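# Flip the reel on the scanner glass label-side down

## Task

A reel is lying on the scanner's glass with its label facing up. Flip it so that it rests flat on the glass with the label facing down, then release it.

## Robot and tools

Robot: two arms, left_arm and right_arm. Each has six joints (waist, shoulder, elbow, wrist pitch, wrist yaw, wrist roll) and a two-finger gripper. The fingers point along the gripper's +z axis and close along its y axis.

Scene frame: one shared frame for both arms. The origin is on the table top midway between the arms, +z is up, +x reaches out over the table, and left_arm is on the +y side. The names left and right are arm names, not image sides.

Tool execute_actions, argument "actions": a list holding one item or none. An empty list only reports the current state. A motion item is {"rows": [...], "steps": n}, with n from 1 to 15 (15 if omitted) and 1 to 15 rows. Each step lasts 1/30 s and uses one row; once rows run out, the final row repeats. A wait item is {"steps": n} with n up to 300; it sends nothing and returns once n steps have gone by since the previous result, counting your reply time. Optional "pictures": true or false controls whether camera images come back (they do by default). A refused call moves nothing.

Each row is exactly 14 numbers, always covering both arms: left_arm's six joint targets then its opening, then right_arm's six joint targets then its opening. Joint targets are absolute angles in radians, in the same units as the Joint positions line, not offsets. Stated ranges per arm: waist -2.880 to 2.880, shoulder 0.000 to 3.142, elbow 0.000 to 3.019, wrist pitch -1.693 to 1.571, wrist yaw -1.571 to 1.571, wrist roll -2.094 to 2.094. The true ends may differ by up to 0.019 rad. A call is refused if a target is over 0.019 rad beyond a stated end and also farther out than that joint's last reported angle. Targets beyond the real end are clipped there, and a "joint sent to its limit" line may appear (possibly referring to an earlier action); its absence proves nothing. Opening is an absolute value from -1 (closed) to +1 (fully open, pad gap 0.094 m).

Motion limits: each step the target sent to a joint stays within a fixed lead of its measured angle (waist 0.264, shoulder 0.32, elbow 0.276, wrist pitch 0.33, wrist yaw 0.186, wrist roll 0.522 rad). If the targets would move a gripper more than 70 mm from where it is, all that arm's targets are pulled back proportionally. So distant targets take several actions. Between calls the arms keep heading for the last row sent, until everything nearly stops or a step is HELD.

Results: the state line "left_arm: … | right_arm: …" gives each gripper's end_effector_position (metres, scene frame; the point between the pads, about 1 cm behind the tips) and end_effector_quat_wxyz. The printed position can be off, more so at long reach. Joint positions and Joint velocities give, per arm, the six joints (rad, rad/s) then pad gap (m, m/s). grip_measured is the measured opening on the command scale, each gripper offset by up to about 1 mm. Joint torques list total drive output per joint (no gripper); they are noisy, offset and affected by friction, so treat them as rough hints of load. "joint command not followed" means a clearance check altered or blocked joint targets; HELD marks steps where your row was not sent in full. MOTOR HOT appears from 85 °C; at 100 °C that arm's motors and gripper go limp and it drops (OVER-TEMPERATURE FAULT), so avoid long heavy holds.

Gripping: to hold something keep the commanded opening below grip_measured; about 0.03 below grips firmly, less is gentler. Pads give roughly 50 to 62 N, less on thin parts, with a brief higher spike on contact.

Cameras: cam_head_left, cam_head_right, cam_high, cam_left_wrist, cam_right_wrist, each 504x504, returned in that order; calibration is supplied at the start and may be slightly off. Wrist camera poses follow their arm's joints.

Tool zoom_image: {"camera": name, "region": [x0, y0, x1, y1]} in pixels of that camera's latest full image, origin top-left, at most 504 by 504. It returns an enlarged, sharper view and moves nothing.

Replying without a tool call also ends things.

The simulation runs on while you think and write. Avoid: knocking anything off the table, dropping or letting the reel slip, slamming or pushing hard, and arms colliding or pressing each other. Occasional external tugs on held parts or pushes on loose objects can happen.

Each tool is called after ">>>" by a JSON object that holds its "fn" and its "kwargs".

## Session

>>> {"fn": "execute_actions", "kwargs": {"actions": []}}

Scene clock: 0.00 s of 5600.00 s.
left_arm: end_effector_position=(+0.0644, -0.0633, +0.2616) grip_measured=+1.000 end_effector_quat_wxyz=(+0.480, +0.875, -0.015, -0.067) | right_arm: end_effector_position=(+0.5221, -0.1801, +0.1853) grip_measured=+1.000 end_effector_quat_wxyz=(+0.198, +0.247, +0.663, +0.679)
Joint positions: left_arm=[-0.922  0.611  0.596 -0.633  0.496  1.794  0.094] | right_arm=[-0.133  1.748  0.82   0.927 -0.978  1.643  0.094]
Joint velocities: left_arm=[-0.005  0.005  0.002 -0.007 -0.051  0.037  0.   ] | right_arm=[ 0.005 -0.005 -0.007 -0.012 -0.037 -0.051  0.   ]
Joint torques (N m, as the arm reports them, + toward a larger angle): no reading
Motor temperatures (°C, as the motors report them): left_arm=[23 25 26 25 27 26] | right_arm=[23 24 24 23 23 23]

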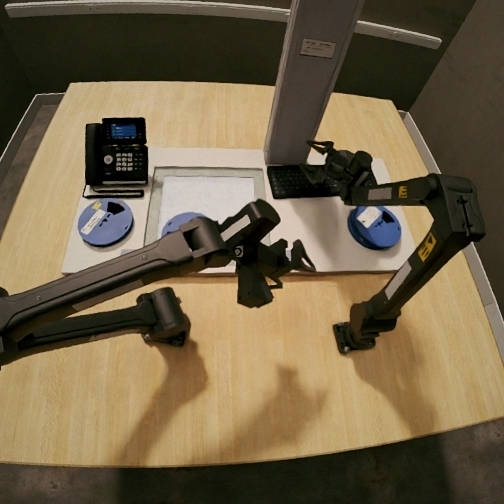

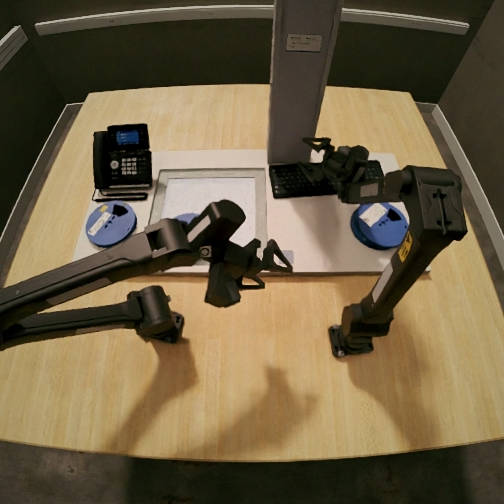

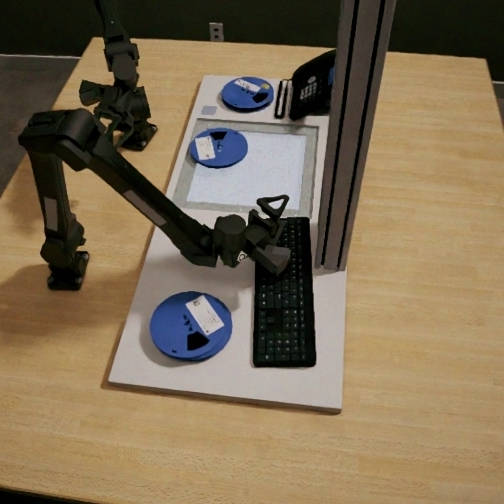

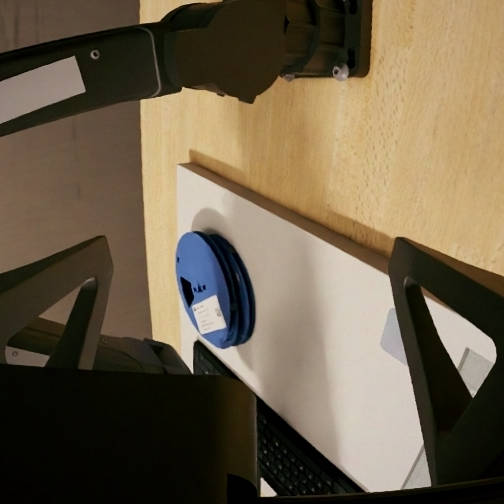

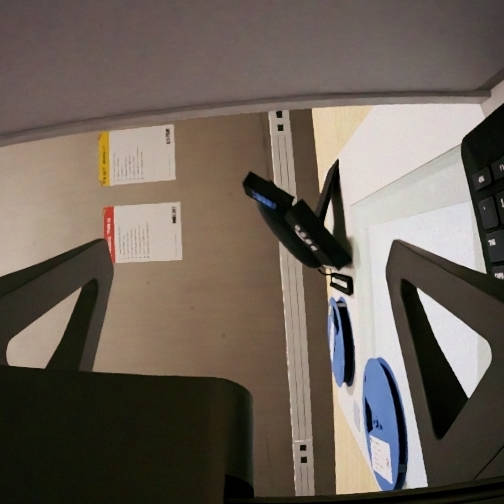

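>>> {"fn": "zoom_image", "kwargs": {"camera": "cam_high", "region": [160, 70, 330, 220]}}

>>> {"fn": "zoom_image", "kwargs": {"camera": "cam_right_wrist", "region": [300, 280, 504, 500]}}

>>> {"fn": "execute_actions", "kwargs": {"actions": [{"rows":[[0.21,0.8,0.8,0,0,0,1,-0.133,1.4,0.82,0.58,0,1.571,1]]}], "pictures": false}}

>>> {"fn": "execute_actions", "kwargs": {"actions": [{"steps":60}]}}

Region (160, 70, 330, 220) of cam_high's 504x504 image, scaled by 2.965, with more detail than that image has; it fills the top 445 rows of this view, and the rest is white.

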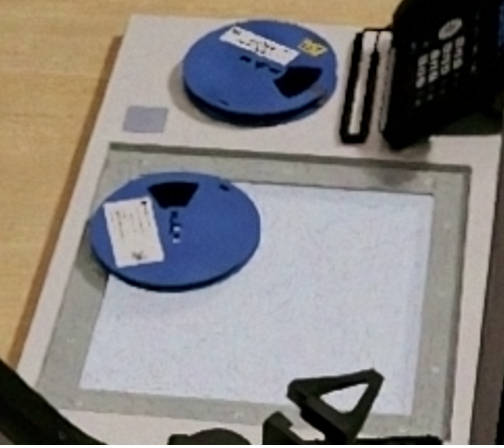

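Region (300, 280, 504, 500) of cam_right_wrist's 504x504 image, scaled by 2.291, with more detail than that image has; it fills the left 467 columns of this view, and the rest is white.

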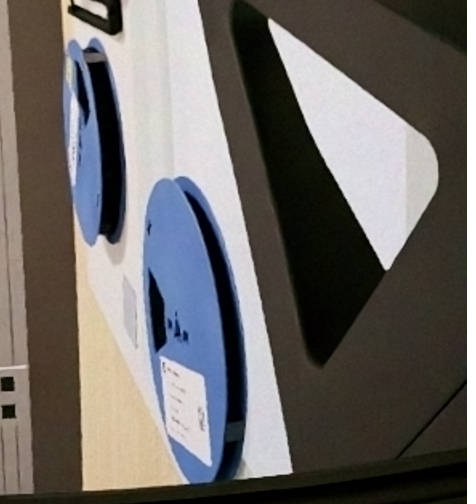

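Scene clock: 10.80 s of 5600.00 s.
left_arm: end_effector_position=(+0.3673, +0.0329, +0.3507) grip_measured=+1.000 end_effector_quat_wxyz=(+0.602, +0.583, +0.516, +0.176) | right_arm: end_effector_position=(+0.5409, -0.3233, +0.3315) grip_measured=+1.000 end_effector_quat_wxyz=(+0.523, +0.499, +0.470, +0.507)
Joint positions: left_arm=[-0.33   0.791  0.674 -0.097  0.022  1.135  0.094] | right_arm=[-0.133  1.357  0.812  0.606 -0.004  1.585  0.094]
Joint velocities: left_arm=[ 1.499  0.044  0.134  0.481 -0.256 -1.546  0.   ] | right_arm=[-0.005  0.2    0.007 -0.125  0.007 -0.007  0.   ]
Joint torques (N m, as the arm reports them, + toward a larger angle): left_arm=[ 2.36 -4.06 15.33  3.07 -0.11 -0.18] | right_arm=[ 0.59 -7.04  8.44  1.11  0.09 -0.2 ]
Motor temperatures (°C, as the motors report them): left_arm=[23 25 29 25 27 26] | right_arm=[23 25 26 23 23 23]
Steps of this call (steps 1 to 90: nothing new was sent; then 7.30 s passed at rest; steps 91 to 105: all 15 steps of this action). Readings (joint positions):
91: left_arm=[-0.913 0.616 0.597 -0.610 0.464 1.761] | right_arm=[-0.132 1.733 0.819 0.888 -0.921 1.636]
92: left_arm=[-0.887 0.630 0.600 -0.568 0.422 1.719] | right_arm=[-0.132 1.706 0.816 0.818 -0.858 1.632]
94: left_arm=[-0.814 0.672 0.617 -0.481 0.338 1.637] | right_arm=[-0.132 1.630 0.812 0.722 -0.734 1.624]
98: left_arm=[-0.653 0.747 0.645 -0.302 0.166 1.470] | right_arm=[-0.132 1.448 0.812 0.620 -0.368 1.602]
105: the state above

Scene clock: 12.80 s of 5600.00 s.
left_arm: end_effector_position=(+0.4387, +0.2562, +0.4169) grip_measured=+1.000 end_effector_quat_wxyz=(+0.687, +0.001, +0.727, +0.006) | right_arm: end_effector_position=(+0.5481, -0.3239, +0.3074) grip_measured=+1.000 end_effector_quat_wxyz=(+0.511, +0.511, +0.483, +0.494)
Joint positions: left_arm=[ 0.214  0.796  0.75  -0.011 -0.002  0.01   0.094] | right_arm=[-0.133  1.395  0.812  0.594 -0.002  1.582  0.094]
Joint velocities: left_arm=[ 0.005 -0.005 -0.002  0.002 -0.037 -0.007  0.   ] | right_arm=[-0.015 -0.005 -0.027 -0.002 -0.037 -0.051  0.   ]
Joint torques (N m, as the arm reports them, + toward a larger angle): left_arm=[ 2.26 -3.3  14.91  3.28  0.07 -0.07] | right_arm=[  0.63 -10.12   8.27   1.23   0.1   -0.2 ]
Motor temperatures (°C, as the motors report them): left_arm=[23 25 30 26 27 26] | right_arm=[23 25 26 23 23 23]
Steps of this call (steps 1 to 45: the robot went on to your last target; steps 46 to 60: nothing new was sent). Readings (joint positions):
1: left_arm=[-0.278 0.792 0.679 -0.082 0.016 1.081] | right_arm=[-0.133 1.365 0.812 0.603 -0.003 1.584]
2: left_arm=[-0.223 0.792 0.684 -0.070 0.013 1.025] | right_arm=[-0.133 1.373 0.812 0.601 -0.003 1.584]
4: left_arm=[-0.110 0.792 0.693 -0.051 0.008 0.909] | right_arm=[-0.133 1.387 0.812 0.597 -0.002 1.583]
8: left_arm=[0.125 0.793 0.710 -0.029 0.002 0.625] | right_arm=[-0.133 1.395 0.812 0.594 -0.002 1.583]
60: the state above
All arms were judged still, so your last target was given up. Only a new action makes them travel on or press farther. Fingers that are still opening or closing keep moving.
camera_calibration (this result's frames):
cam_left_wrist: T_world_to_cam=[[0.0139776, -0.999901, -0.00133734, 0.257145], [-0.633214, -0.00781654, -0.773937, 0.607746], [0.77385, 0.0116646, -0.633261, 0.042923], [0, 0, 0, 1]] pos_world=[0.348023, 0.261369, 0.497883]
cam_right_wrist: T_world_to_cam=[[0.0195382, 0.0211133, -0.999586, 0.305236], [-0.530656, 0.847554, 0.00752974, 0.577104], [0.847362, 0.530289, 0.0277635, -0.172507], [0, 0, 0, 1]] pos_world=[0.446456, -0.404093, 0.305554]

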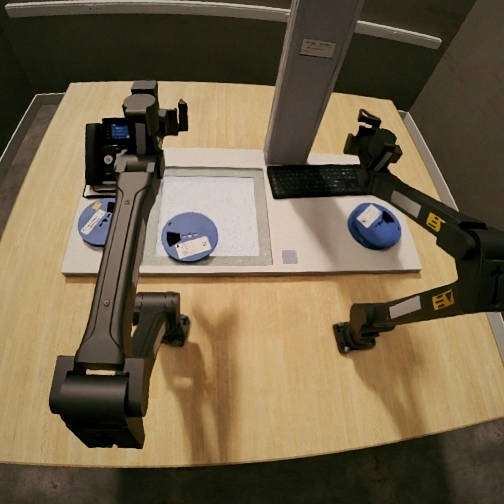

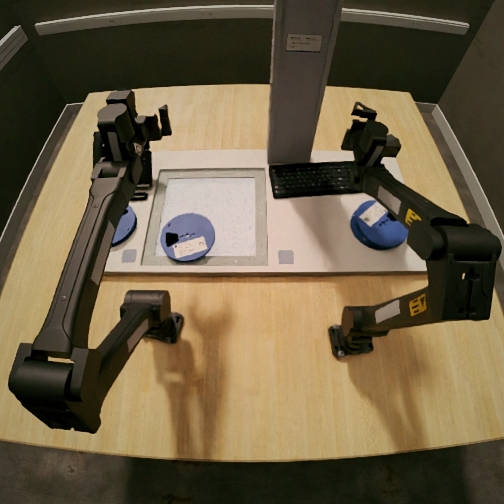

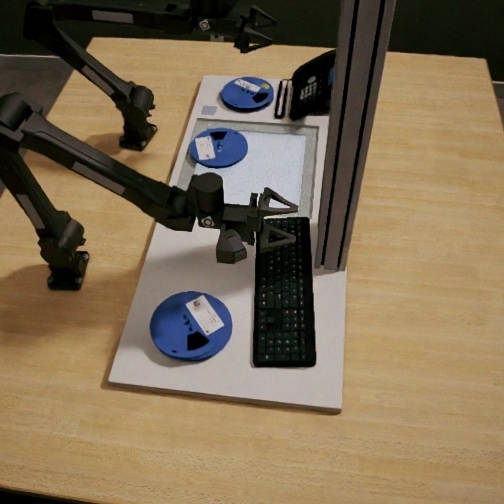

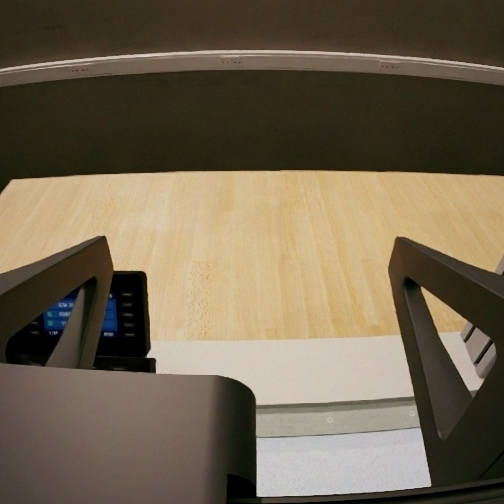

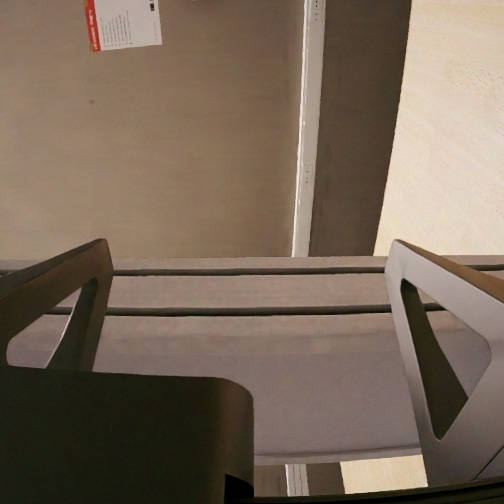

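>>> {"fn": "execute_actions", "kwargs": {"actions": [{"rows":[[0.21,0.8,0.8,-1.5,0,0,1,-0.133,0.7,0.82,0.58,0,1.571,1]]}], "pictures": false}}

>>> {"fn": "execute_actions", "kwargs": {"actions": [{"steps":40}], "pictures": false}}

>>> {"fn": "execute_actions", "kwargs": {"actions": [{"rows":[[0.21,1.2,1.25,-1.5,0,0,1,0.6,0.7,0.3,0.4,0,1.571,1]]}], "pictures": false}}

>>> {"fn": "execute_actions", "kwargs": {"actions": [{"steps":40}]}}

Scene clock: 23.47 s of 5600.00 s.
left_arm: end_effector_position=(+0.2157, +0.2550, +0.1945) grip_measured=+1.000 end_effector_quat_wxyz=(+0.042, +0.002, +0.999, +0.001) | right_arm: end_effector_position=(+0.3857, -0.3161, +0.5620) grip_measured=+1.000 end_effector_quat_wxyz=(+0.623, +0.363, +0.343, +0.601)
Joint positions: left_arm=[ 0.214  0.801  0.774 -1.46  -0.002  0.01   0.094] | right_arm=[-0.133  0.873  0.807  0.59  -0.002  1.582  0.094]
Joint velocities: left_arm=[-0.005 -0.034  0.007 -0.657  0.007 -0.007  0.   ] | right_arm=[ 0.005 -1.333 -0.012  0.012 -0.081  0.007  0.   ]
Joint torques (N m, as the arm reports them, + toward a larger angle): left_arm=[ 2.06 -3.16 11.29  1.28  0.11 -0.07] | right_arm=[ 0.68 -3.85  9.29  1.08  0.02 -0.15]
Motor temperatures (°C, as the motors report them): left_arm=[23 25 32 26 27 26] | right_arm=[23 25 28 23 23 23]
Steps of this call (steps 1 to 90: nothing new was sent; then 7.17 s passed at rest; steps 91 to 105: all 15 steps of this action). Readings (joint positions):
91: left_arm=[0.214 0.795 0.758 -0.078 -0.002 0.010] | right_arm=[-0.133 1.387 0.812 0.593 -0.002 1.582]
92: left_arm=[0.214 0.792 0.770 -0.188 -0.002 0.010] | right_arm=[-0.133 1.373 0.808 0.591 -0.002 1.582]
94: left_arm=[0.214 0.790 0.774 -0.402 -0.002 0.010] | right_arm=[-0.133 1.325 0.807 0.590 -0.002 1.582]
98: left_arm=[0.214 0.799 0.774 -0.845 -0.002 0.010] | right_arm=[-0.133 1.180 0.807 0.590 -0.002 1.582]
105: the state above

Scene clock: 24.80 s of 5600.00 s.
left_arm: end_effector_position=(+0.2076, +0.2550, +0.1941) grip_measured=+1.000 end_effector_quat_wxyz=(+0.026, +0.002, +1.000, +0.001) | right_arm: end_effector_position=(+0.3080, -0.3123, +0.6233) grip_measured=+1.000 end_effector_quat_wxyz=(+0.652, +0.309, +0.293, +0.628)
Joint positions: left_arm=[ 0.214  0.801  0.774 -1.492 -0.002  0.01   0.094] | right_arm=[-0.133  0.705  0.807  0.59  -0.002  1.58   0.094]
Joint velocities: left_arm=[ 0.005 -0.024 -0.017 -0.032 -0.051 -0.081  0.   ] | right_arm=[ 0.015 -0.005 -0.002 -0.007  0.022 -0.066  0.   ]
Joint torques (N m, as the arm reports them, + toward a larger angle): left_arm=[ 2.02 -1.94 11.3   0.3   0.11 -0.06] | right_arm=[ 0.67 -0.9   9.52  0.89  0.04 -0.18]
Motor temperatures (°C, as the motors report them): left_arm=[23 25 32 26 27 26] | right_arm=[23 25 28 23 23 23]
Steps of this call (steps 1 to 30: the robot went on to your last target; steps 31 to 40: nothing new was sent). Readings (joint positions):
1: left_arm=[0.214 0.801 0.774 -1.475 -0.002 0.010] | right_arm=[-0.133 0.827 0.807 0.590 -0.002 1.582]
2: left_arm=[0.214 0.801 0.774 -1.484 -0.002 0.010] | right_arm=[-0.133 0.781 0.807 0.590 -0.002 1.582]
4: left_arm=[0.214 0.801 0.774 -1.490 -0.002 0.010] | right_arm=[-0.133 0.702 0.807 0.590 -0.002 1.582]
8: left_arm=[0.214 0.801 0.774 -1.492 -0.002 0.010] | right_arm=[-0.133 0.644 0.807 0.590 -0.002 1.580]
40: the state above
All arms were judged still, so your last target was given up. Only a new action makes them travel on or press farther. Fingers that are still opening or closing keep moving.

Scene clock: 25.30 s of 5600.00 s.
left_arm: end_effector_position=(+0.3599, +0.2558, +0.2642) grip_measured=+1.000 end_effector_quat_wxyz=(+0.039, +0.002, +0.999, +0.001) | right_arm: end_effector_position=(+0.2988, -0.1212, +0.3319) grip_measured=+1.000 end_effector_quat_wxyz=(+0.386, +0.348, +0.565, +0.641)
Joint positions: left_arm=[ 0.214  1.213  1.214 -1.494 -0.002  0.01   0.094] | right_arm=[0.394 0.691 0.368 0.442 0.002 1.58  0.094]
Joint velocities: left_arm=[-0.005 -0.21  -0.007 -0.002 -0.007  0.007  0.   ] | right_arm=[ 1.822  0.015 -0.701 -0.261 -0.066 -0.11   0.   ]
Joint torques (N m, as the arm reports them, + toward a larger angle): left_arm=[ 2.5  -8.42 12.27  0.49  0.12 -0.01] | right_arm=[ 1.94 -0.1   8.79  1.45 -0.09 -0.19]
Motor temperatures (°C, as the motors report them): left_arm=[23 25 32 26 27 26] | right_arm=[23 25 28 23 23 23]
Steps of this call (steps 1 to 15: all 15 steps of this action). Readings (joint positions):
1: left_arm=[0.214 0.817 0.787 -1.499 -0.002 0.010] | right_arm=[-0.125 0.704 0.798 0.583 0.001 1.580]
2: left_arm=[0.214 0.856 0.818 -1.507 -0.002 0.010] | right_arm=[-0.104 0.697 0.780 0.571 0.001 1.580]
4: left_arm=[0.214 0.972 0.910 -1.509 -0.002 0.010] | right_arm=[-0.044 0.689 0.725 0.545 0.001 1.580]
8: left_arm=[0.214 1.180 1.117 -1.505 -0.002 0.010] | right_arm=[0.090 0.689 0.594 0.501 0.001 1.580]
15: the state above

Scene clock: 26.63 s of 5600.00 s.
left_arm: end_effector_position=(+0.3574, +0.2558, +0.2700) grip_measured=+1.000 end_effector_quat_wxyz=(+0.047, +0.002, +0.999, +0.001) | right_arm: end_effector_position=(+0.2479, -0.0568, +0.2787) grip_measured=+1.000 end_effector_quat_wxyz=(+0.297, +0.301, +0.637, +0.645)
Joint positions: left_arm=[ 0.214  1.196  1.214 -1.495 -0.002  0.01   0.094] | right_arm=[ 0.61   0.697  0.297  0.409 -0.003  1.58   0.094]
Joint velocities: left_arm=[-0.005 -0.015  0.017 -0.012  0.022 -0.081  0.   ] | right_arm=[-0.015 -0.005 -0.012  0.012  0.037 -0.022  0.   ]
Joint torques (N m, as the arm reports them, + toward a larger angle): left_arm=[ 2.36 -7.08 12.16  0.51  0.11 -0.09] | right_arm=[-0.29 -0.55  8.69  1.45  0.1  -0.17]
Motor temperatures (°C, as the motors report them): left_arm=[23 25 32 26 27 26] | right_arm=[23 25 28 23 23 23]
Steps of this call (steps 1 to 30: the robot went on to your last target; steps 31 to 40: nothing new was sent). Readings (joint positions):
1: left_arm=[0.214 1.207 1.214 -1.494 -0.002 0.010] | right_arm=[0.459 0.691 0.344 0.433 0.002 1.580]
2: left_arm=[0.214 1.202 1.214 -1.495 -0.002 0.010] | right_arm=[0.522 0.692 0.325 0.424 0.000 1.580]
4: left_arm=[0.214 1.196 1.214 -1.495 -0.002 0.010] | right_arm=[0.604 0.696 0.301 0.412 -0.004 1.580]
8: left_arm=[0.214 1.196 1.214 -1.495 -0.002 0.010] | right_arm=[0.615 0.697 0.297 0.409 -0.003 1.580]
40: the state above
All arms were judged still, so your last target was given up. Only a new action makes them travel on or press farther. Fingers that are still opening or closing keep moving.
camera_calibration (this result's frames):
cam_left_wrist: T_world_to_cam=[[0.00526718, -0.999947, -0.00880212, 0.262796], [-0.860518, -0.00901626, 0.50934, 0.17766], [-0.509393, 0.0048916, -0.86052, 0.534571], [0, 0, 0, 1]] pos_world=[0.423802, 0.261769, 0.371834]
cam_right_wrist: T_world_to_cam=[[-0.000486313, 0.0253003, -0.99968, 0.281931], [-0.964289, 0.264754, 0.00716959, 0.266167], [0.264851, 0.963984, 0.024268, 0.110974], [0, 0, 0, 1]] pos_world=[0.227407, -0.184579, 0.27724]

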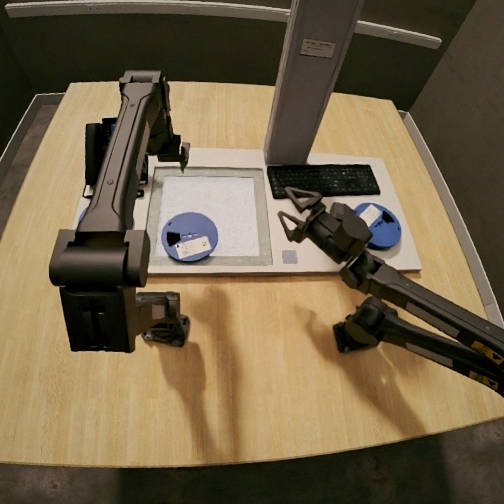

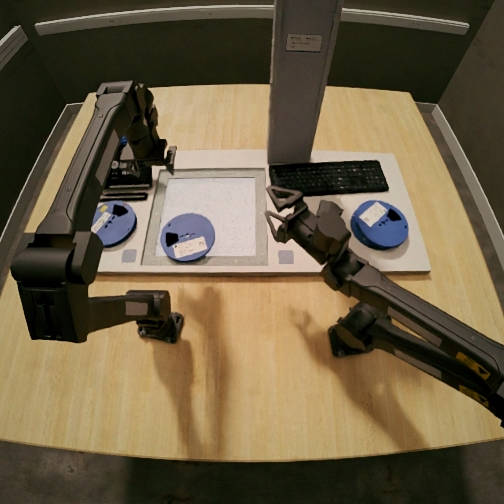

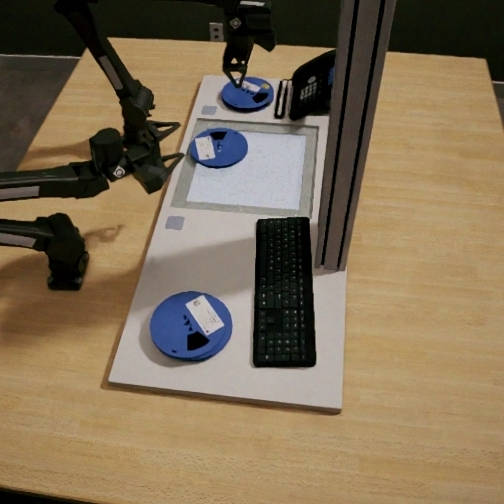

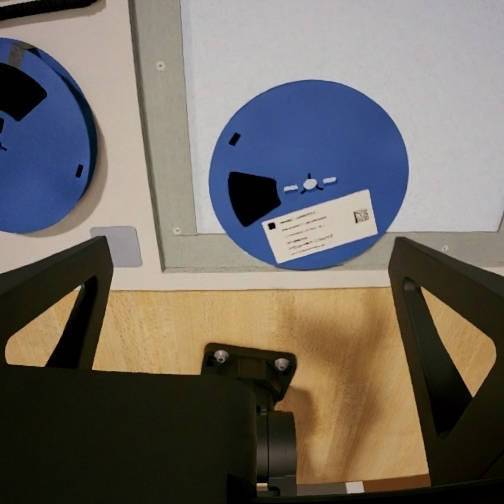

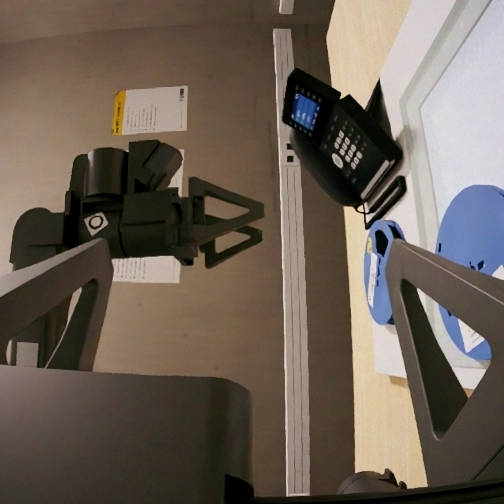

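>>> {"fn": "zoom_image", "kwargs": {"camera": "cam_left_wrist", "region": [150, 100, 370, 300]}}

>>> {"fn": "zoom_image", "kwargs": {"camera": "cam_right_wrist", "region": [60, 120, 300, 300]}}

>>> {"fn": "zoom_image", "kwargs": {"camera": "cam_high", "region": [90, 270, 270, 420]}}

Region (150, 100, 370, 300) of cam_left_wrist's 504x504 image, scaled by 2.291, with more detail than that image has; it fills the top 458 rows of this view, and the rest is white.

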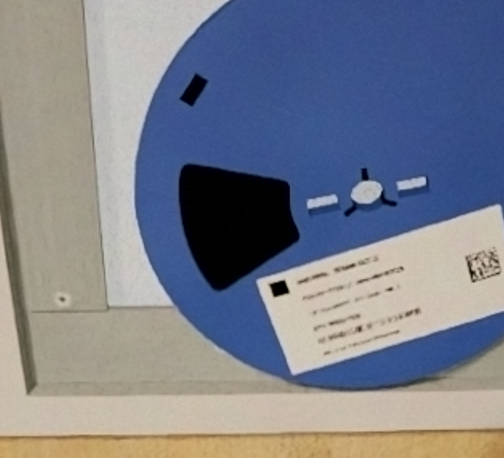

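Region (60, 120, 300, 300) of cam_right_wrist's 504x504 image, scaled by 2.100, with more detail than that image has; it fills the top 378 rows of this view, and the rest is white.

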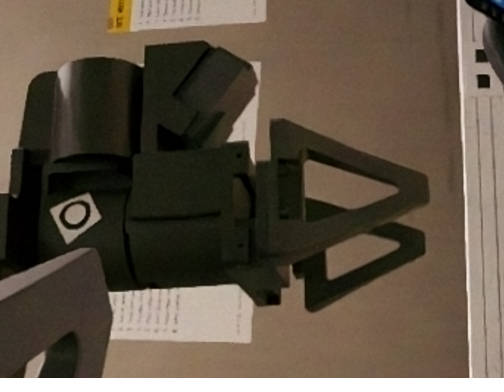

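Region (90, 270, 270, 420) of cam_high's 504x504 image, scaled by 2.800, with more detail than that image has.

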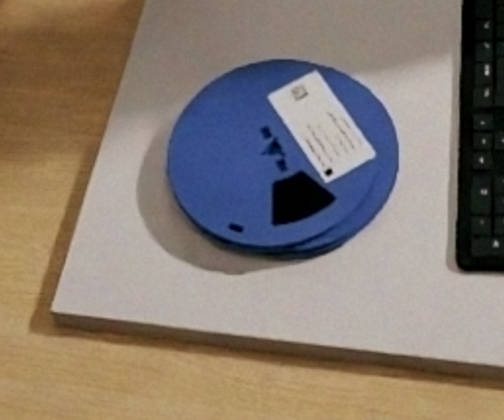

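>>> {"fn": "execute_actions", "kwargs": {"actions": [{"rows":[[0.222,1.233,0.765,-1.08,0,0,1,0.6,0.7,0.3,0.4,0,1.571,1]]}], "pictures": false}}

>>> {"fn": "execute_actions", "kwargs": {"actions": [{"steps":25}]}}

Scene clock: 47.93 s of 5600.00 s.
left_arm: end_effector_position=(+0.3033, +0.2556, +0.0827) grip_measured=+1.000 end_effector_quat_wxyz=(-0.010, +0.002, +1.000, +0.001) | right_arm: end_effector_position=(+0.2479, -0.0568, +0.2787) grip_measured=+1.000 end_effector_quat_wxyz=(+0.297, +0.301, +0.637, +0.645)
Joint positions: left_arm=[ 0.215  1.249  0.75  -1.091 -0.002  0.01   0.094] | right_arm=[ 0.61   0.697  0.297  0.409 -0.003  1.58   0.094]
Joint velocities: left_arm=[-0.005 -0.132 -0.007  0.09   0.081  0.066  0.   ] | right_arm=[-0.015 -0.015 -0.002  0.017  0.037 -0.037  0.   ]
Joint torques (N m, as the arm reports them, + toward a larger angle): left_arm=[ 2.82 -6.41  9.15  0.77  0.1  -0.05] | right_arm=[-0.25 -0.75  8.63  1.42  0.14 -0.19]
Motor temperatures (°C, as the motors report them): left_arm=[23 25 32 25 27 26] | right_arm=[23 24 30 24 23 23]
Steps of this call (steps 1 to 90: nothing new was sent; then 17.80 s passed at rest; steps 91 to 105: all 15 steps of this action). Readings (joint positions):
91: left_arm=[0.214 1.193 1.192 -1.452 -0.002 0.010] | right_arm=[0.610 0.697 0.297 0.409 -0.003 1.580]
92: left_arm=[0.214 1.181 1.150 -1.379 -0.002 0.010] | right_arm=[0.610 0.697 0.297 0.409 -0.003 1.580]
94: left_arm=[0.214 1.177 1.050 -1.267 -0.002 0.010] | right_arm=[0.610 0.697 0.297 0.409 -0.003 1.580]
98: left_arm=[0.214 1.207 0.846 -1.136 -0.002 0.010] | right_arm=[0.610 0.697 0.297 0.409 -0.003 1.580]
105: the state above

Scene clock: 48.77 s of 5600.00 s.
left_arm: end_effector_position=(+0.3046, +0.2556, +0.0864) grip_measured=+1.000 end_effector_quat_wxyz=(-0.001, +0.002, +1.000, +0.001) | right_arm: end_effector_position=(+0.2479, -0.0568, +0.2787) grip_measured=+1.000 end_effector_quat_wxyz=(+0.297, +0.301, +0.637, +0.645)
Joint positions: left_arm=[ 0.215  1.236  0.75  -1.088 -0.002  0.01   0.094] | right_arm=[ 0.61   0.697  0.297  0.409 -0.003  1.58   0.094]
Joint velocities: left_arm=[-0.005 -0.005 -0.002  0.007  0.066  0.11   0.   ] | right_arm=[-0.005  0.005 -0.012  0.007  0.051  0.022  0.   ]
Joint torques (N m, as the arm reports them, + toward a larger angle): left_arm=[ 2.98 -6.55  9.37  1.06  0.14 -0.07] | right_arm=[-0.61 -0.62  8.65  1.35  0.12 -0.18]
Motor temperatures (°C, as the motors report them): left_arm=[23 25 32 25 27 26] | right_arm=[23 24 30 24 23 23]
Steps of this call (steps 1 to 25: the robot went on to your last target). Readings (joint positions):
1: left_arm=[0.215 1.245 0.750 -1.090 -0.002 0.010] | right_arm=[0.610 0.697 0.297 0.409 -0.003 1.580]
2: left_arm=[0.215 1.242 0.750 -1.090 -0.002 0.010] | right_arm=[0.610 0.697 0.297 0.409 -0.003 1.580]
4: left_arm=[0.215 1.237 0.750 -1.088 -0.002 0.010] | right_arm=[0.610 0.697 0.297 0.409 -0.003 1.580]
8: left_arm=[0.215 1.236 0.750 -1.088 -0.002 0.010] | right_arm=[0.610 0.697 0.297 0.409 -0.003 1.580]
25: the state above
camera_calibration (this result's frames):
cam_left_wrist: T_world_to_cam=[[0.00479382, -0.99995, -0.00875948, 0.261434], [-0.806979, -0.00904153, 0.590511, 0.202426], [-0.590561, 0.00423791, -0.806982, 0.369908], [0, 0, 0, 1]] pos_world=[0.380553, 0.261684, 0.181264]
cam_right_wrist: T_world_to_cam=[[-0.000486313, 0.0253003, -0.99968, 0.281931], [-0.964289, 0.264754, 0.00716959, 0.266167], [0.264851, 0.963984, 0.024268, 0.110974], [0, 0, 0, 1]] pos_world=[0.227407, -0.184579, 0.27724]

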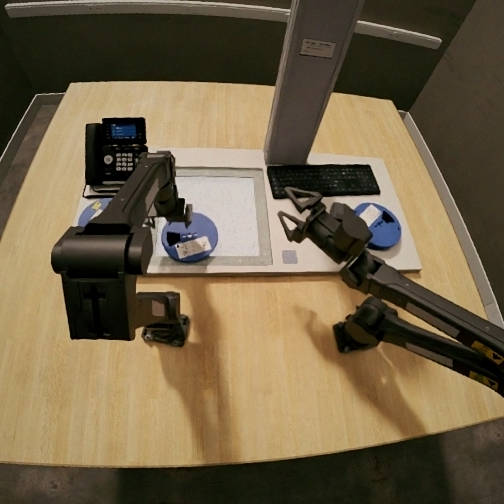

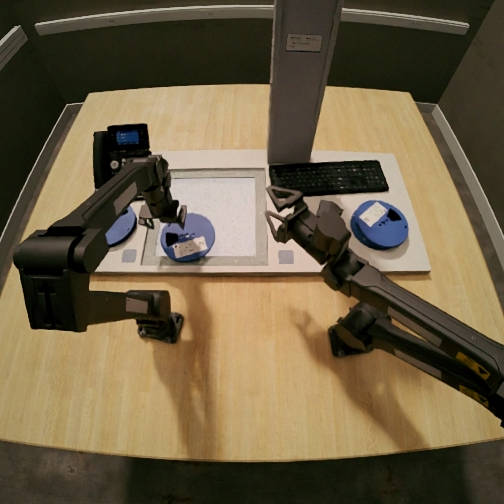

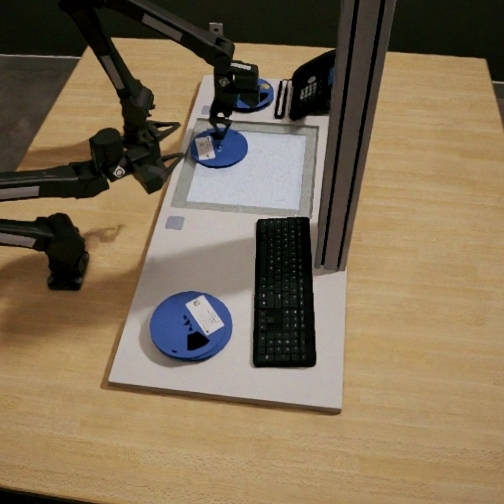

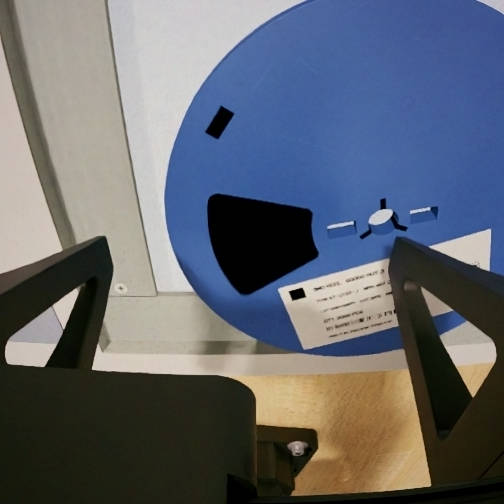

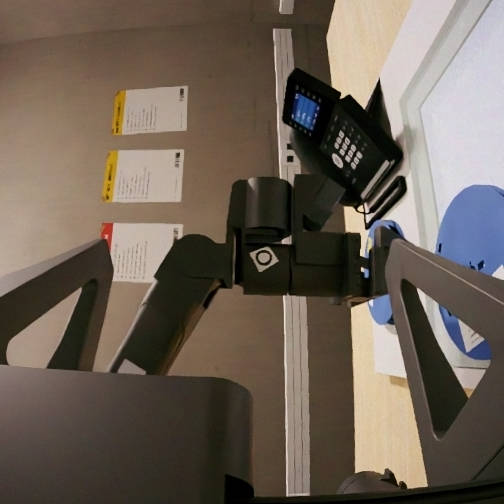

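>>> {"fn": "execute_actions", "kwargs": {"actions": [{"rows":[[0.198,1.268,0.716,-1.0,0,0,1,0.6,0.7,0.3,0.4,0,1.571,1]]}]}}

Scene clock: 57.20 s of 5600.00 s.
left_arm: end_effector_position=(+0.3122, +0.2522, +0.0710) grip_measured=+1.000 end_effector_quat_wxyz=(+0.013, +0.008, +1.000, +0.001) | right_arm: end_effector_position=(+0.2479, -0.0568, +0.2787) grip_measured=+1.000 end_effector_quat_wxyz=(+0.297, +0.301, +0.637, +0.645)
Joint positions: left_arm=[ 0.203  1.262  0.726 -1.009 -0.002  0.01   0.094] | right_arm=[ 0.61   0.697  0.297  0.409 -0.003  1.58   0.094]
Joint velocities: left_arm=[-0.005 -0.005  0.017  0.002 -0.037 -0.007  0.   ] | right_arm=[-0.005 -0.005  0.007 -0.012 -0.037  0.066  0.   ]
Joint torques (N m, as the arm reports them, + toward a larger angle): left_arm=[ 2.36 -6.44  6.81  1.07  0.11 -0.05] | right_arm=[-0.26 -0.54  8.59  1.39  0.13 -0.19]
Motor temperatures (°C, as the motors report them): left_arm=[23 25 31 25 27 26] | right_arm=[23 24 30 24 23 23]
Steps of this call (steps 1 to 15: the robot went on to your last target; steps 16 to 90: nothing new was sent; then 4.93 s passed at rest; steps 91 to 105: all 15 steps of this action). Readings (joint positions):
91: left_arm=[0.214 1.237 0.746 -1.072 -0.002 0.010] | right_arm=[0.610 0.697 0.297 0.409 -0.003 1.580]
92: left_arm=[0.212 1.239 0.741 -1.046 -0.002 0.010] | right_arm=[0.610 0.697 0.297 0.409 -0.003 1.580]
94: left_arm=[0.207 1.248 0.733 -1.021 -0.002 0.010] | right_arm=[0.610 0.697 0.297 0.409 -0.003 1.580]
98: left_arm=[0.203 1.262 0.726 -1.010 -0.002 0.010] | right_arm=[0.610 0.697 0.297 0.409 -0.003 1.580]
105: the state above
camera_calibration (this result's frames):
cam_left_wrist: T_world_to_cam=[[-0.00639901, -0.999941, -0.00878066, 0.261296], [-0.823591, 0.000289945, 0.567184, 0.222077], [-0.567148, 0.0108611, -0.823545, 0.354186], [0, 0, 0, 1]] pos_world=[0.385449, 0.25737, 0.168024]
cam_right_wrist: T_world_to_cam=[[-0.000486313, 0.0253003, -0.99968, 0.281931], [-0.964289, 0.264754, 0.00716959, 0.266167], [0.264851, 0.963984, 0.024268, 0.110974], [0, 0, 0, 1]] pos_world=[0.227407, -0.184579, 0.27724]

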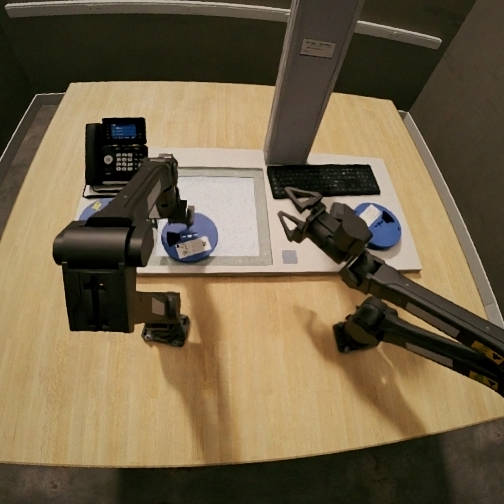

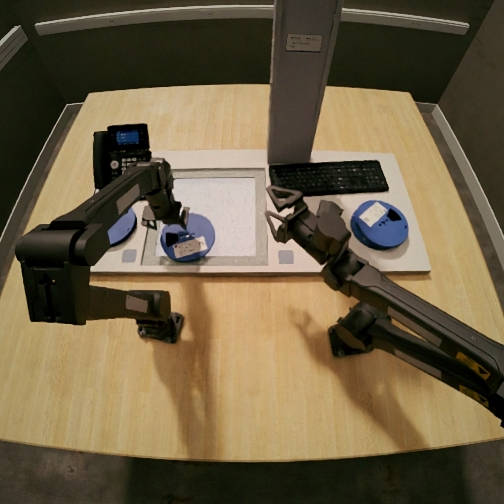

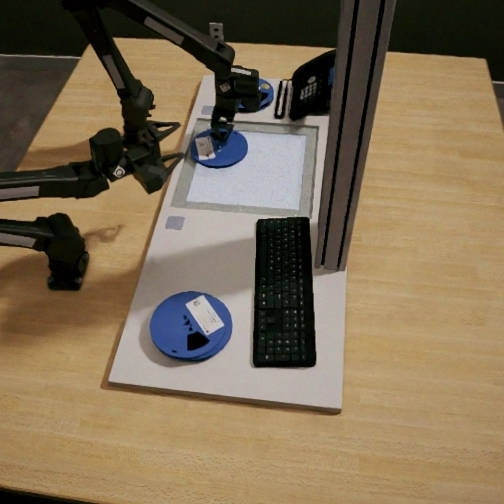

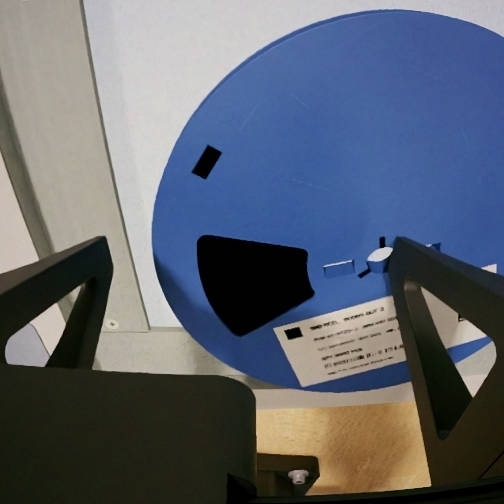

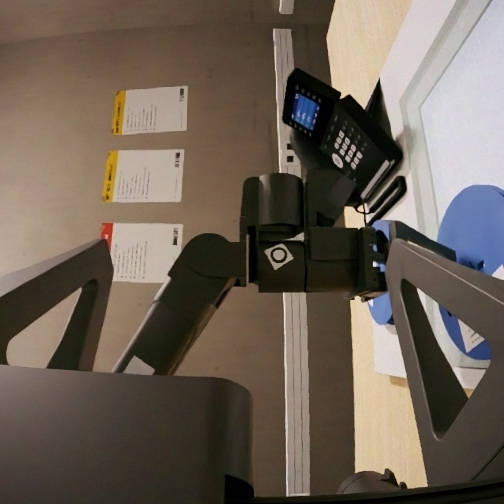

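>>> {"fn": "execute_actions", "kwargs": {"actions": [{"rows":[[0.198,1.268,0.688,-1.0,0,0,1,0.6,0.7,0.3,0.4,0,1.571,1]]}]}}

>>> {"fn": "zoom_image", "kwargs": {"camera": "cam_head_right", "region": [130, 180, 230, 280]}}

Scene clock: 59.63 s of 5600.00 s.
left_arm: end_effector_position=(+0.2996, +0.2522, +0.0612) grip_measured=+1.000 end_effector_quat_wxyz=(-0.000, +0.008, +1.000, +0.001) | right_arm: end_effector_position=(+0.2480, -0.0568, +0.2787) grip_measured=+1.000 end_effector_quat_wxyz=(+0.297, +0.301, +0.637, +0.645)
Joint positions: left_arm=[ 0.203  1.262  0.696 -1.005 -0.002  0.01   0.094] | right_arm=[ 0.61   0.697  0.297  0.409 -0.002  1.58   0.094]
Joint velocities: left_arm=[ 0.005 -0.005 -0.007  0.012 -0.037  0.022  0.   ] | right_arm=[ 0.015  0.005 -0.007 -0.022  0.037 -0.081  0.   ]
Joint torques (N m, as the arm reports them, + toward a larger angle): left_arm=[ 2.03 -6.07  7.13  0.93  0.12 -0.09] | right_arm=[-0.29 -0.7   8.56  1.43  0.13 -0.17]
Motor temperatures (°C, as the motors report them): left_arm=[23 25 31 25 27 26] | right_arm=[23 24 30 24 23 23]
Steps of this call (steps 1 to 15: the robot went on to your last target; steps 16 to 58: nothing new was sent; steps 59 to 73: all 15 steps of this action). Readings (joint positions):
59: left_arm=[0.203 1.262 0.723 -1.007 -0.002 0.010] | right_arm=[0.610 0.697 0.297 0.409 -0.002 1.580]
60: left_arm=[0.203 1.262 0.718 -1.006 -0.002 0.010] | right_arm=[0.610 0.697 0.297 0.409 -0.002 1.580]
62: left_arm=[0.203 1.262 0.705 -1.005 -0.002 0.010] | right_arm=[0.610 0.697 0.297 0.409 -0.002 1.580]
66: left_arm=[0.203 1.262 0.696 -1.005 -0.002 0.010] | right_arm=[0.610 0.697 0.297 0.409 -0.002 1.580]
73: the state above
camera_calibration (this result's frames):
cam_left_wrist: T_world_to_cam=[[-0.00662989, -0.99994, -0.00876144, 0.261271], [-0.808379, 0.000201942, 0.588663, 0.211419], [-0.588625, 0.0109853, -0.808331, 0.344478], [0, 0, 0, 1]] pos_world=[0.375408, 0.257428, 0.156286]
cam_right_wrist: T_world_to_cam=[[-0.000478666, 0.0253028, -0.99968, 0.281931], [-0.964188, 0.265122, 0.00717216, 0.266216], [0.265219, 0.963883, 0.0242698, 0.110914], [0, 0, 0, 1]] pos_world=[0.227401, -0.184621, 0.277239]

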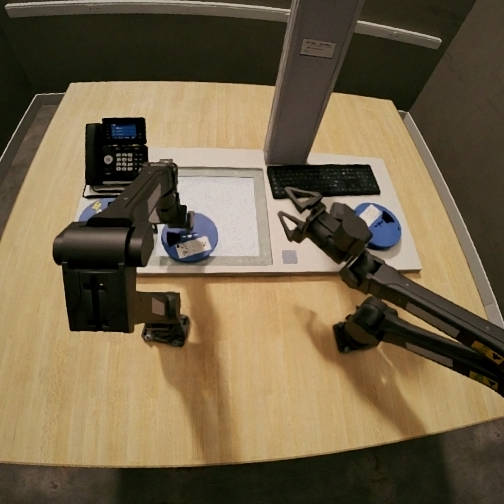

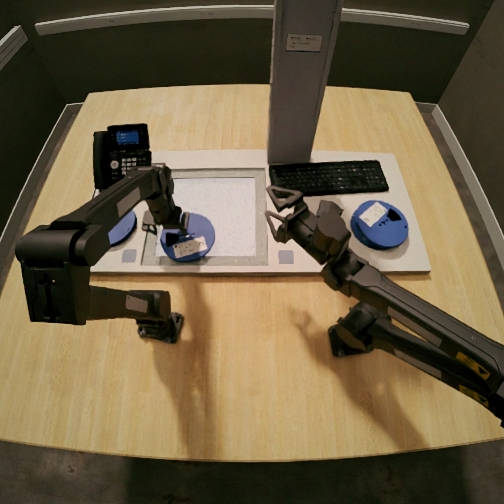

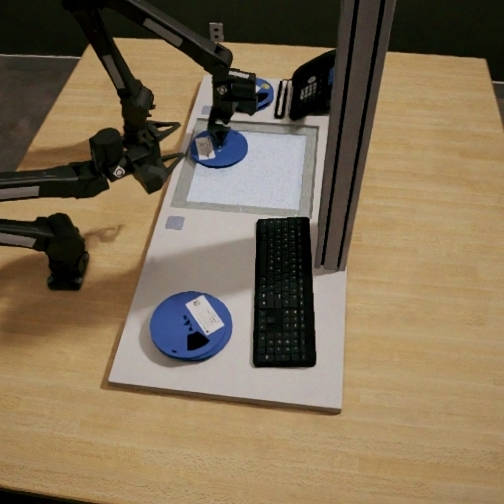

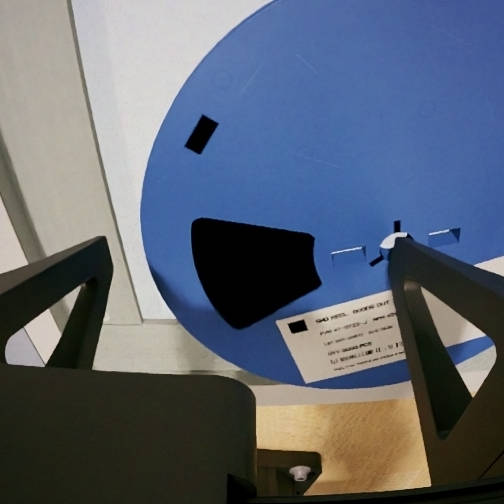

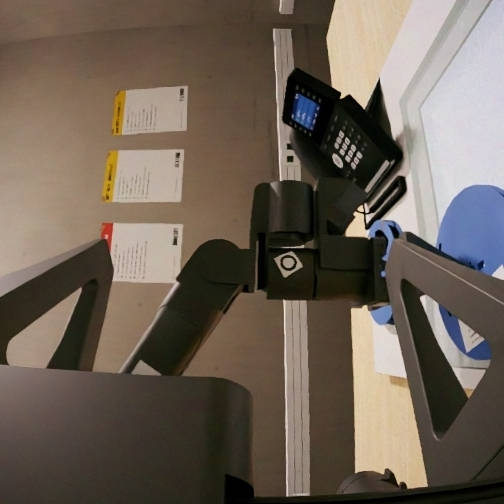

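Region (130, 180, 230, 280) of cam_head_right's 504x504 image, scaled by 5.040, with more detail than that image has.

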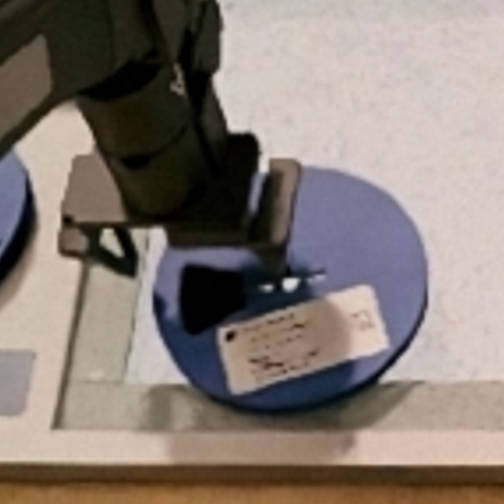

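>>> {"fn": "execute_actions", "kwargs": {"actions": [{"rows":[[0.198,1.272,0.67,-0.976,0,0,1,0.6,0.7,0.3,0.4,0,1.571,1]]}]}}

>>> {"fn": "zoom_image", "kwargs": {"camera": "cam_left_wrist", "region": [330, 180, 490, 320]}}

>>> {"fn": "zoom_image", "kwargs": {"camera": "cam_high", "region": [180, 100, 260, 180]}}

Scene clock: 64.27 s of 5600.00 s.
left_arm: end_effector_position=(+0.2978, +0.2522, +0.0562) grip_measured=+1.000 end_effector_quat_wxyz=(+0.002, +0.008, +1.000, +0.001) | right_arm: end_effector_position=(+0.2480, -0.0568, +0.2787) grip_measured=+1.000 end_effector_quat_wxyz=(+0.297, +0.301, +0.637, +0.645)
Joint positions: left_arm=[ 0.203  1.262  0.68  -0.985 -0.002  0.01   0.094] | right_arm=[ 0.61   0.697  0.297  0.409 -0.002  1.58   0.094]
Joint velocities: left_arm=[-0.005 -0.005  0.002 -0.022 -0.037 -0.022  0.   ] | right_arm=[-0.005  0.005 -0.002 -0.017  0.007 -0.022  0.   ]
Joint torques (N m, as the arm reports them, + toward a larger angle): left_arm=[ 2.49 -5.63  6.51  0.99  0.11 -0.08] | right_arm=[-0.41 -0.46  8.48  1.38  0.09 -0.2 ]
Motor temperatures (°C, as the motors report them): left_arm=[23 25 31 25 27 26] | right_arm=[23 24 31 24 23 23]
Steps of this call (steps 1 to 15: the robot went on to your last target; steps 16 to 90: nothing new was sent; then 1.13 s passed at rest; steps 91 to 105: all 15 steps of this action). Readings (joint positions):
91: left_arm=[0.203 1.262 0.694 -1.001 -0.002 0.010] | right_arm=[0.610 0.697 0.297 0.409 -0.002 1.580]
92: left_arm=[0.203 1.262 0.691 -0.993 -0.002 0.010] | right_arm=[0.610 0.697 0.297 0.409 -0.002 1.580]
94: left_arm=[0.203 1.262 0.684 -0.987 -0.002 0.010] | right_arm=[0.610 0.697 0.297 0.409 -0.002 1.580]
98: left_arm=[0.203 1.262 0.680 -0.986 -0.002 0.010] | right_arm=[0.610 0.697 0.297 0.409 -0.002 1.580]
105: the state above
camera_calibration (this result's frames):
cam_left_wrist: T_world_to_cam=[[-0.00658643, -0.99994, -0.00876553, 0.261213], [-0.811288, 0.000218771, 0.584647, 0.21393], [-0.58461, 0.0109621, -0.811241, 0.338307], [0, 0, 0, 1]] pos_world=[0.373056, 0.257442, 0.151664]
cam_right_wrist: T_world_to_cam=[[-0.000478666, 0.0253028, -0.99968, 0.281931], [-0.964188, 0.265122, 0.00717216, 0.266216], [0.265219, 0.963883, 0.0242698, 0.110914], [0, 0, 0, 1]] pos_world=[0.227401, -0.184621, 0.277239]

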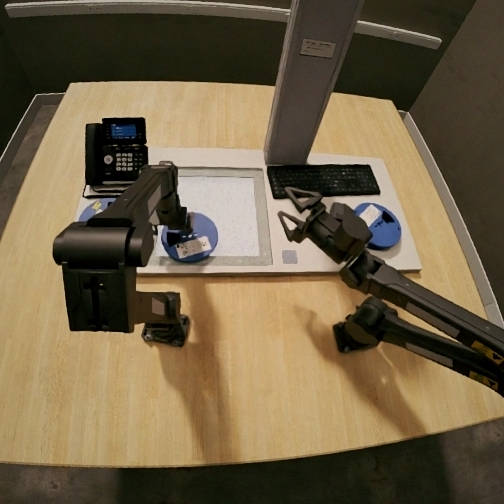

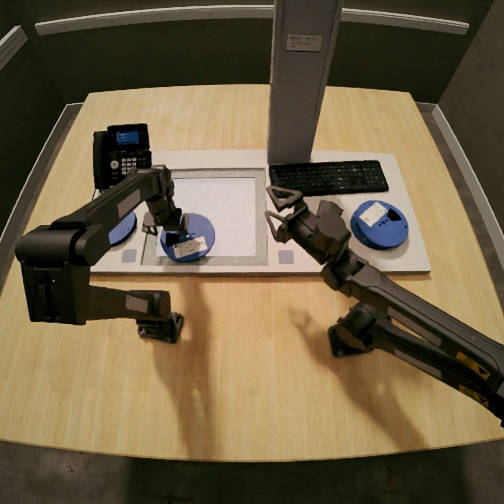

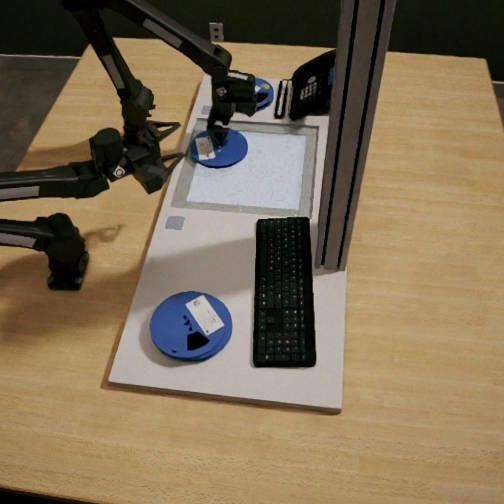

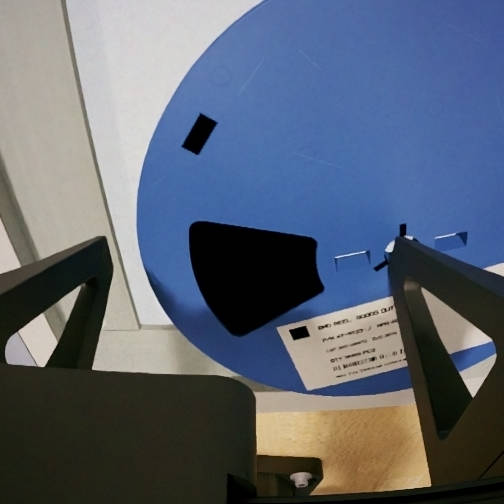

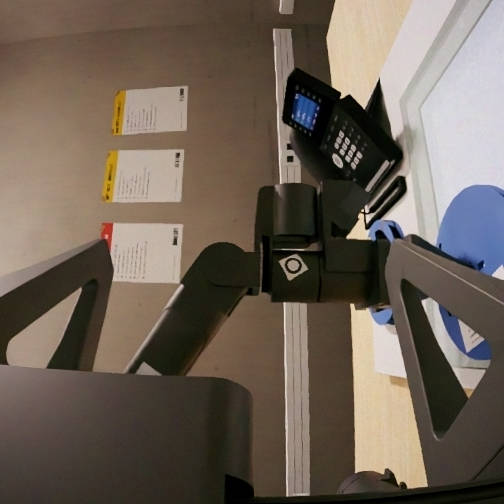

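Region (330, 180, 490, 320) of cam_left_wrist's 504x504 image, scaled by 3.150, with more detail than that image has; it fills the top 441 rows of this view, and the rest is white.

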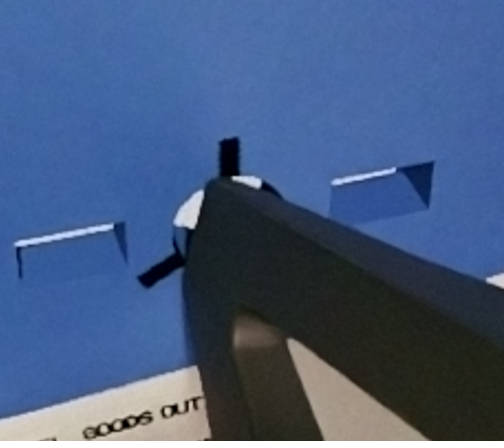

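Region (180, 100, 260, 180) of cam_high's 504x504 image, scaled by 6.300, with more detail than that image has.

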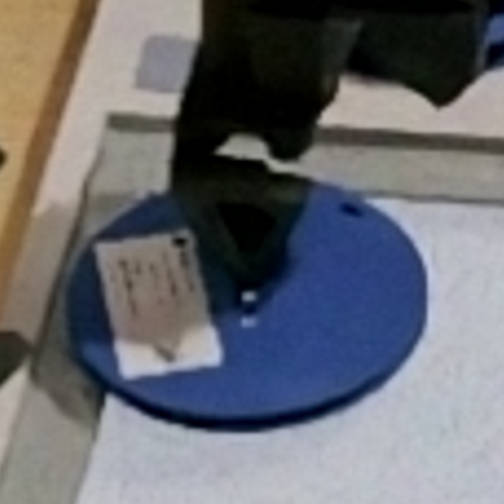

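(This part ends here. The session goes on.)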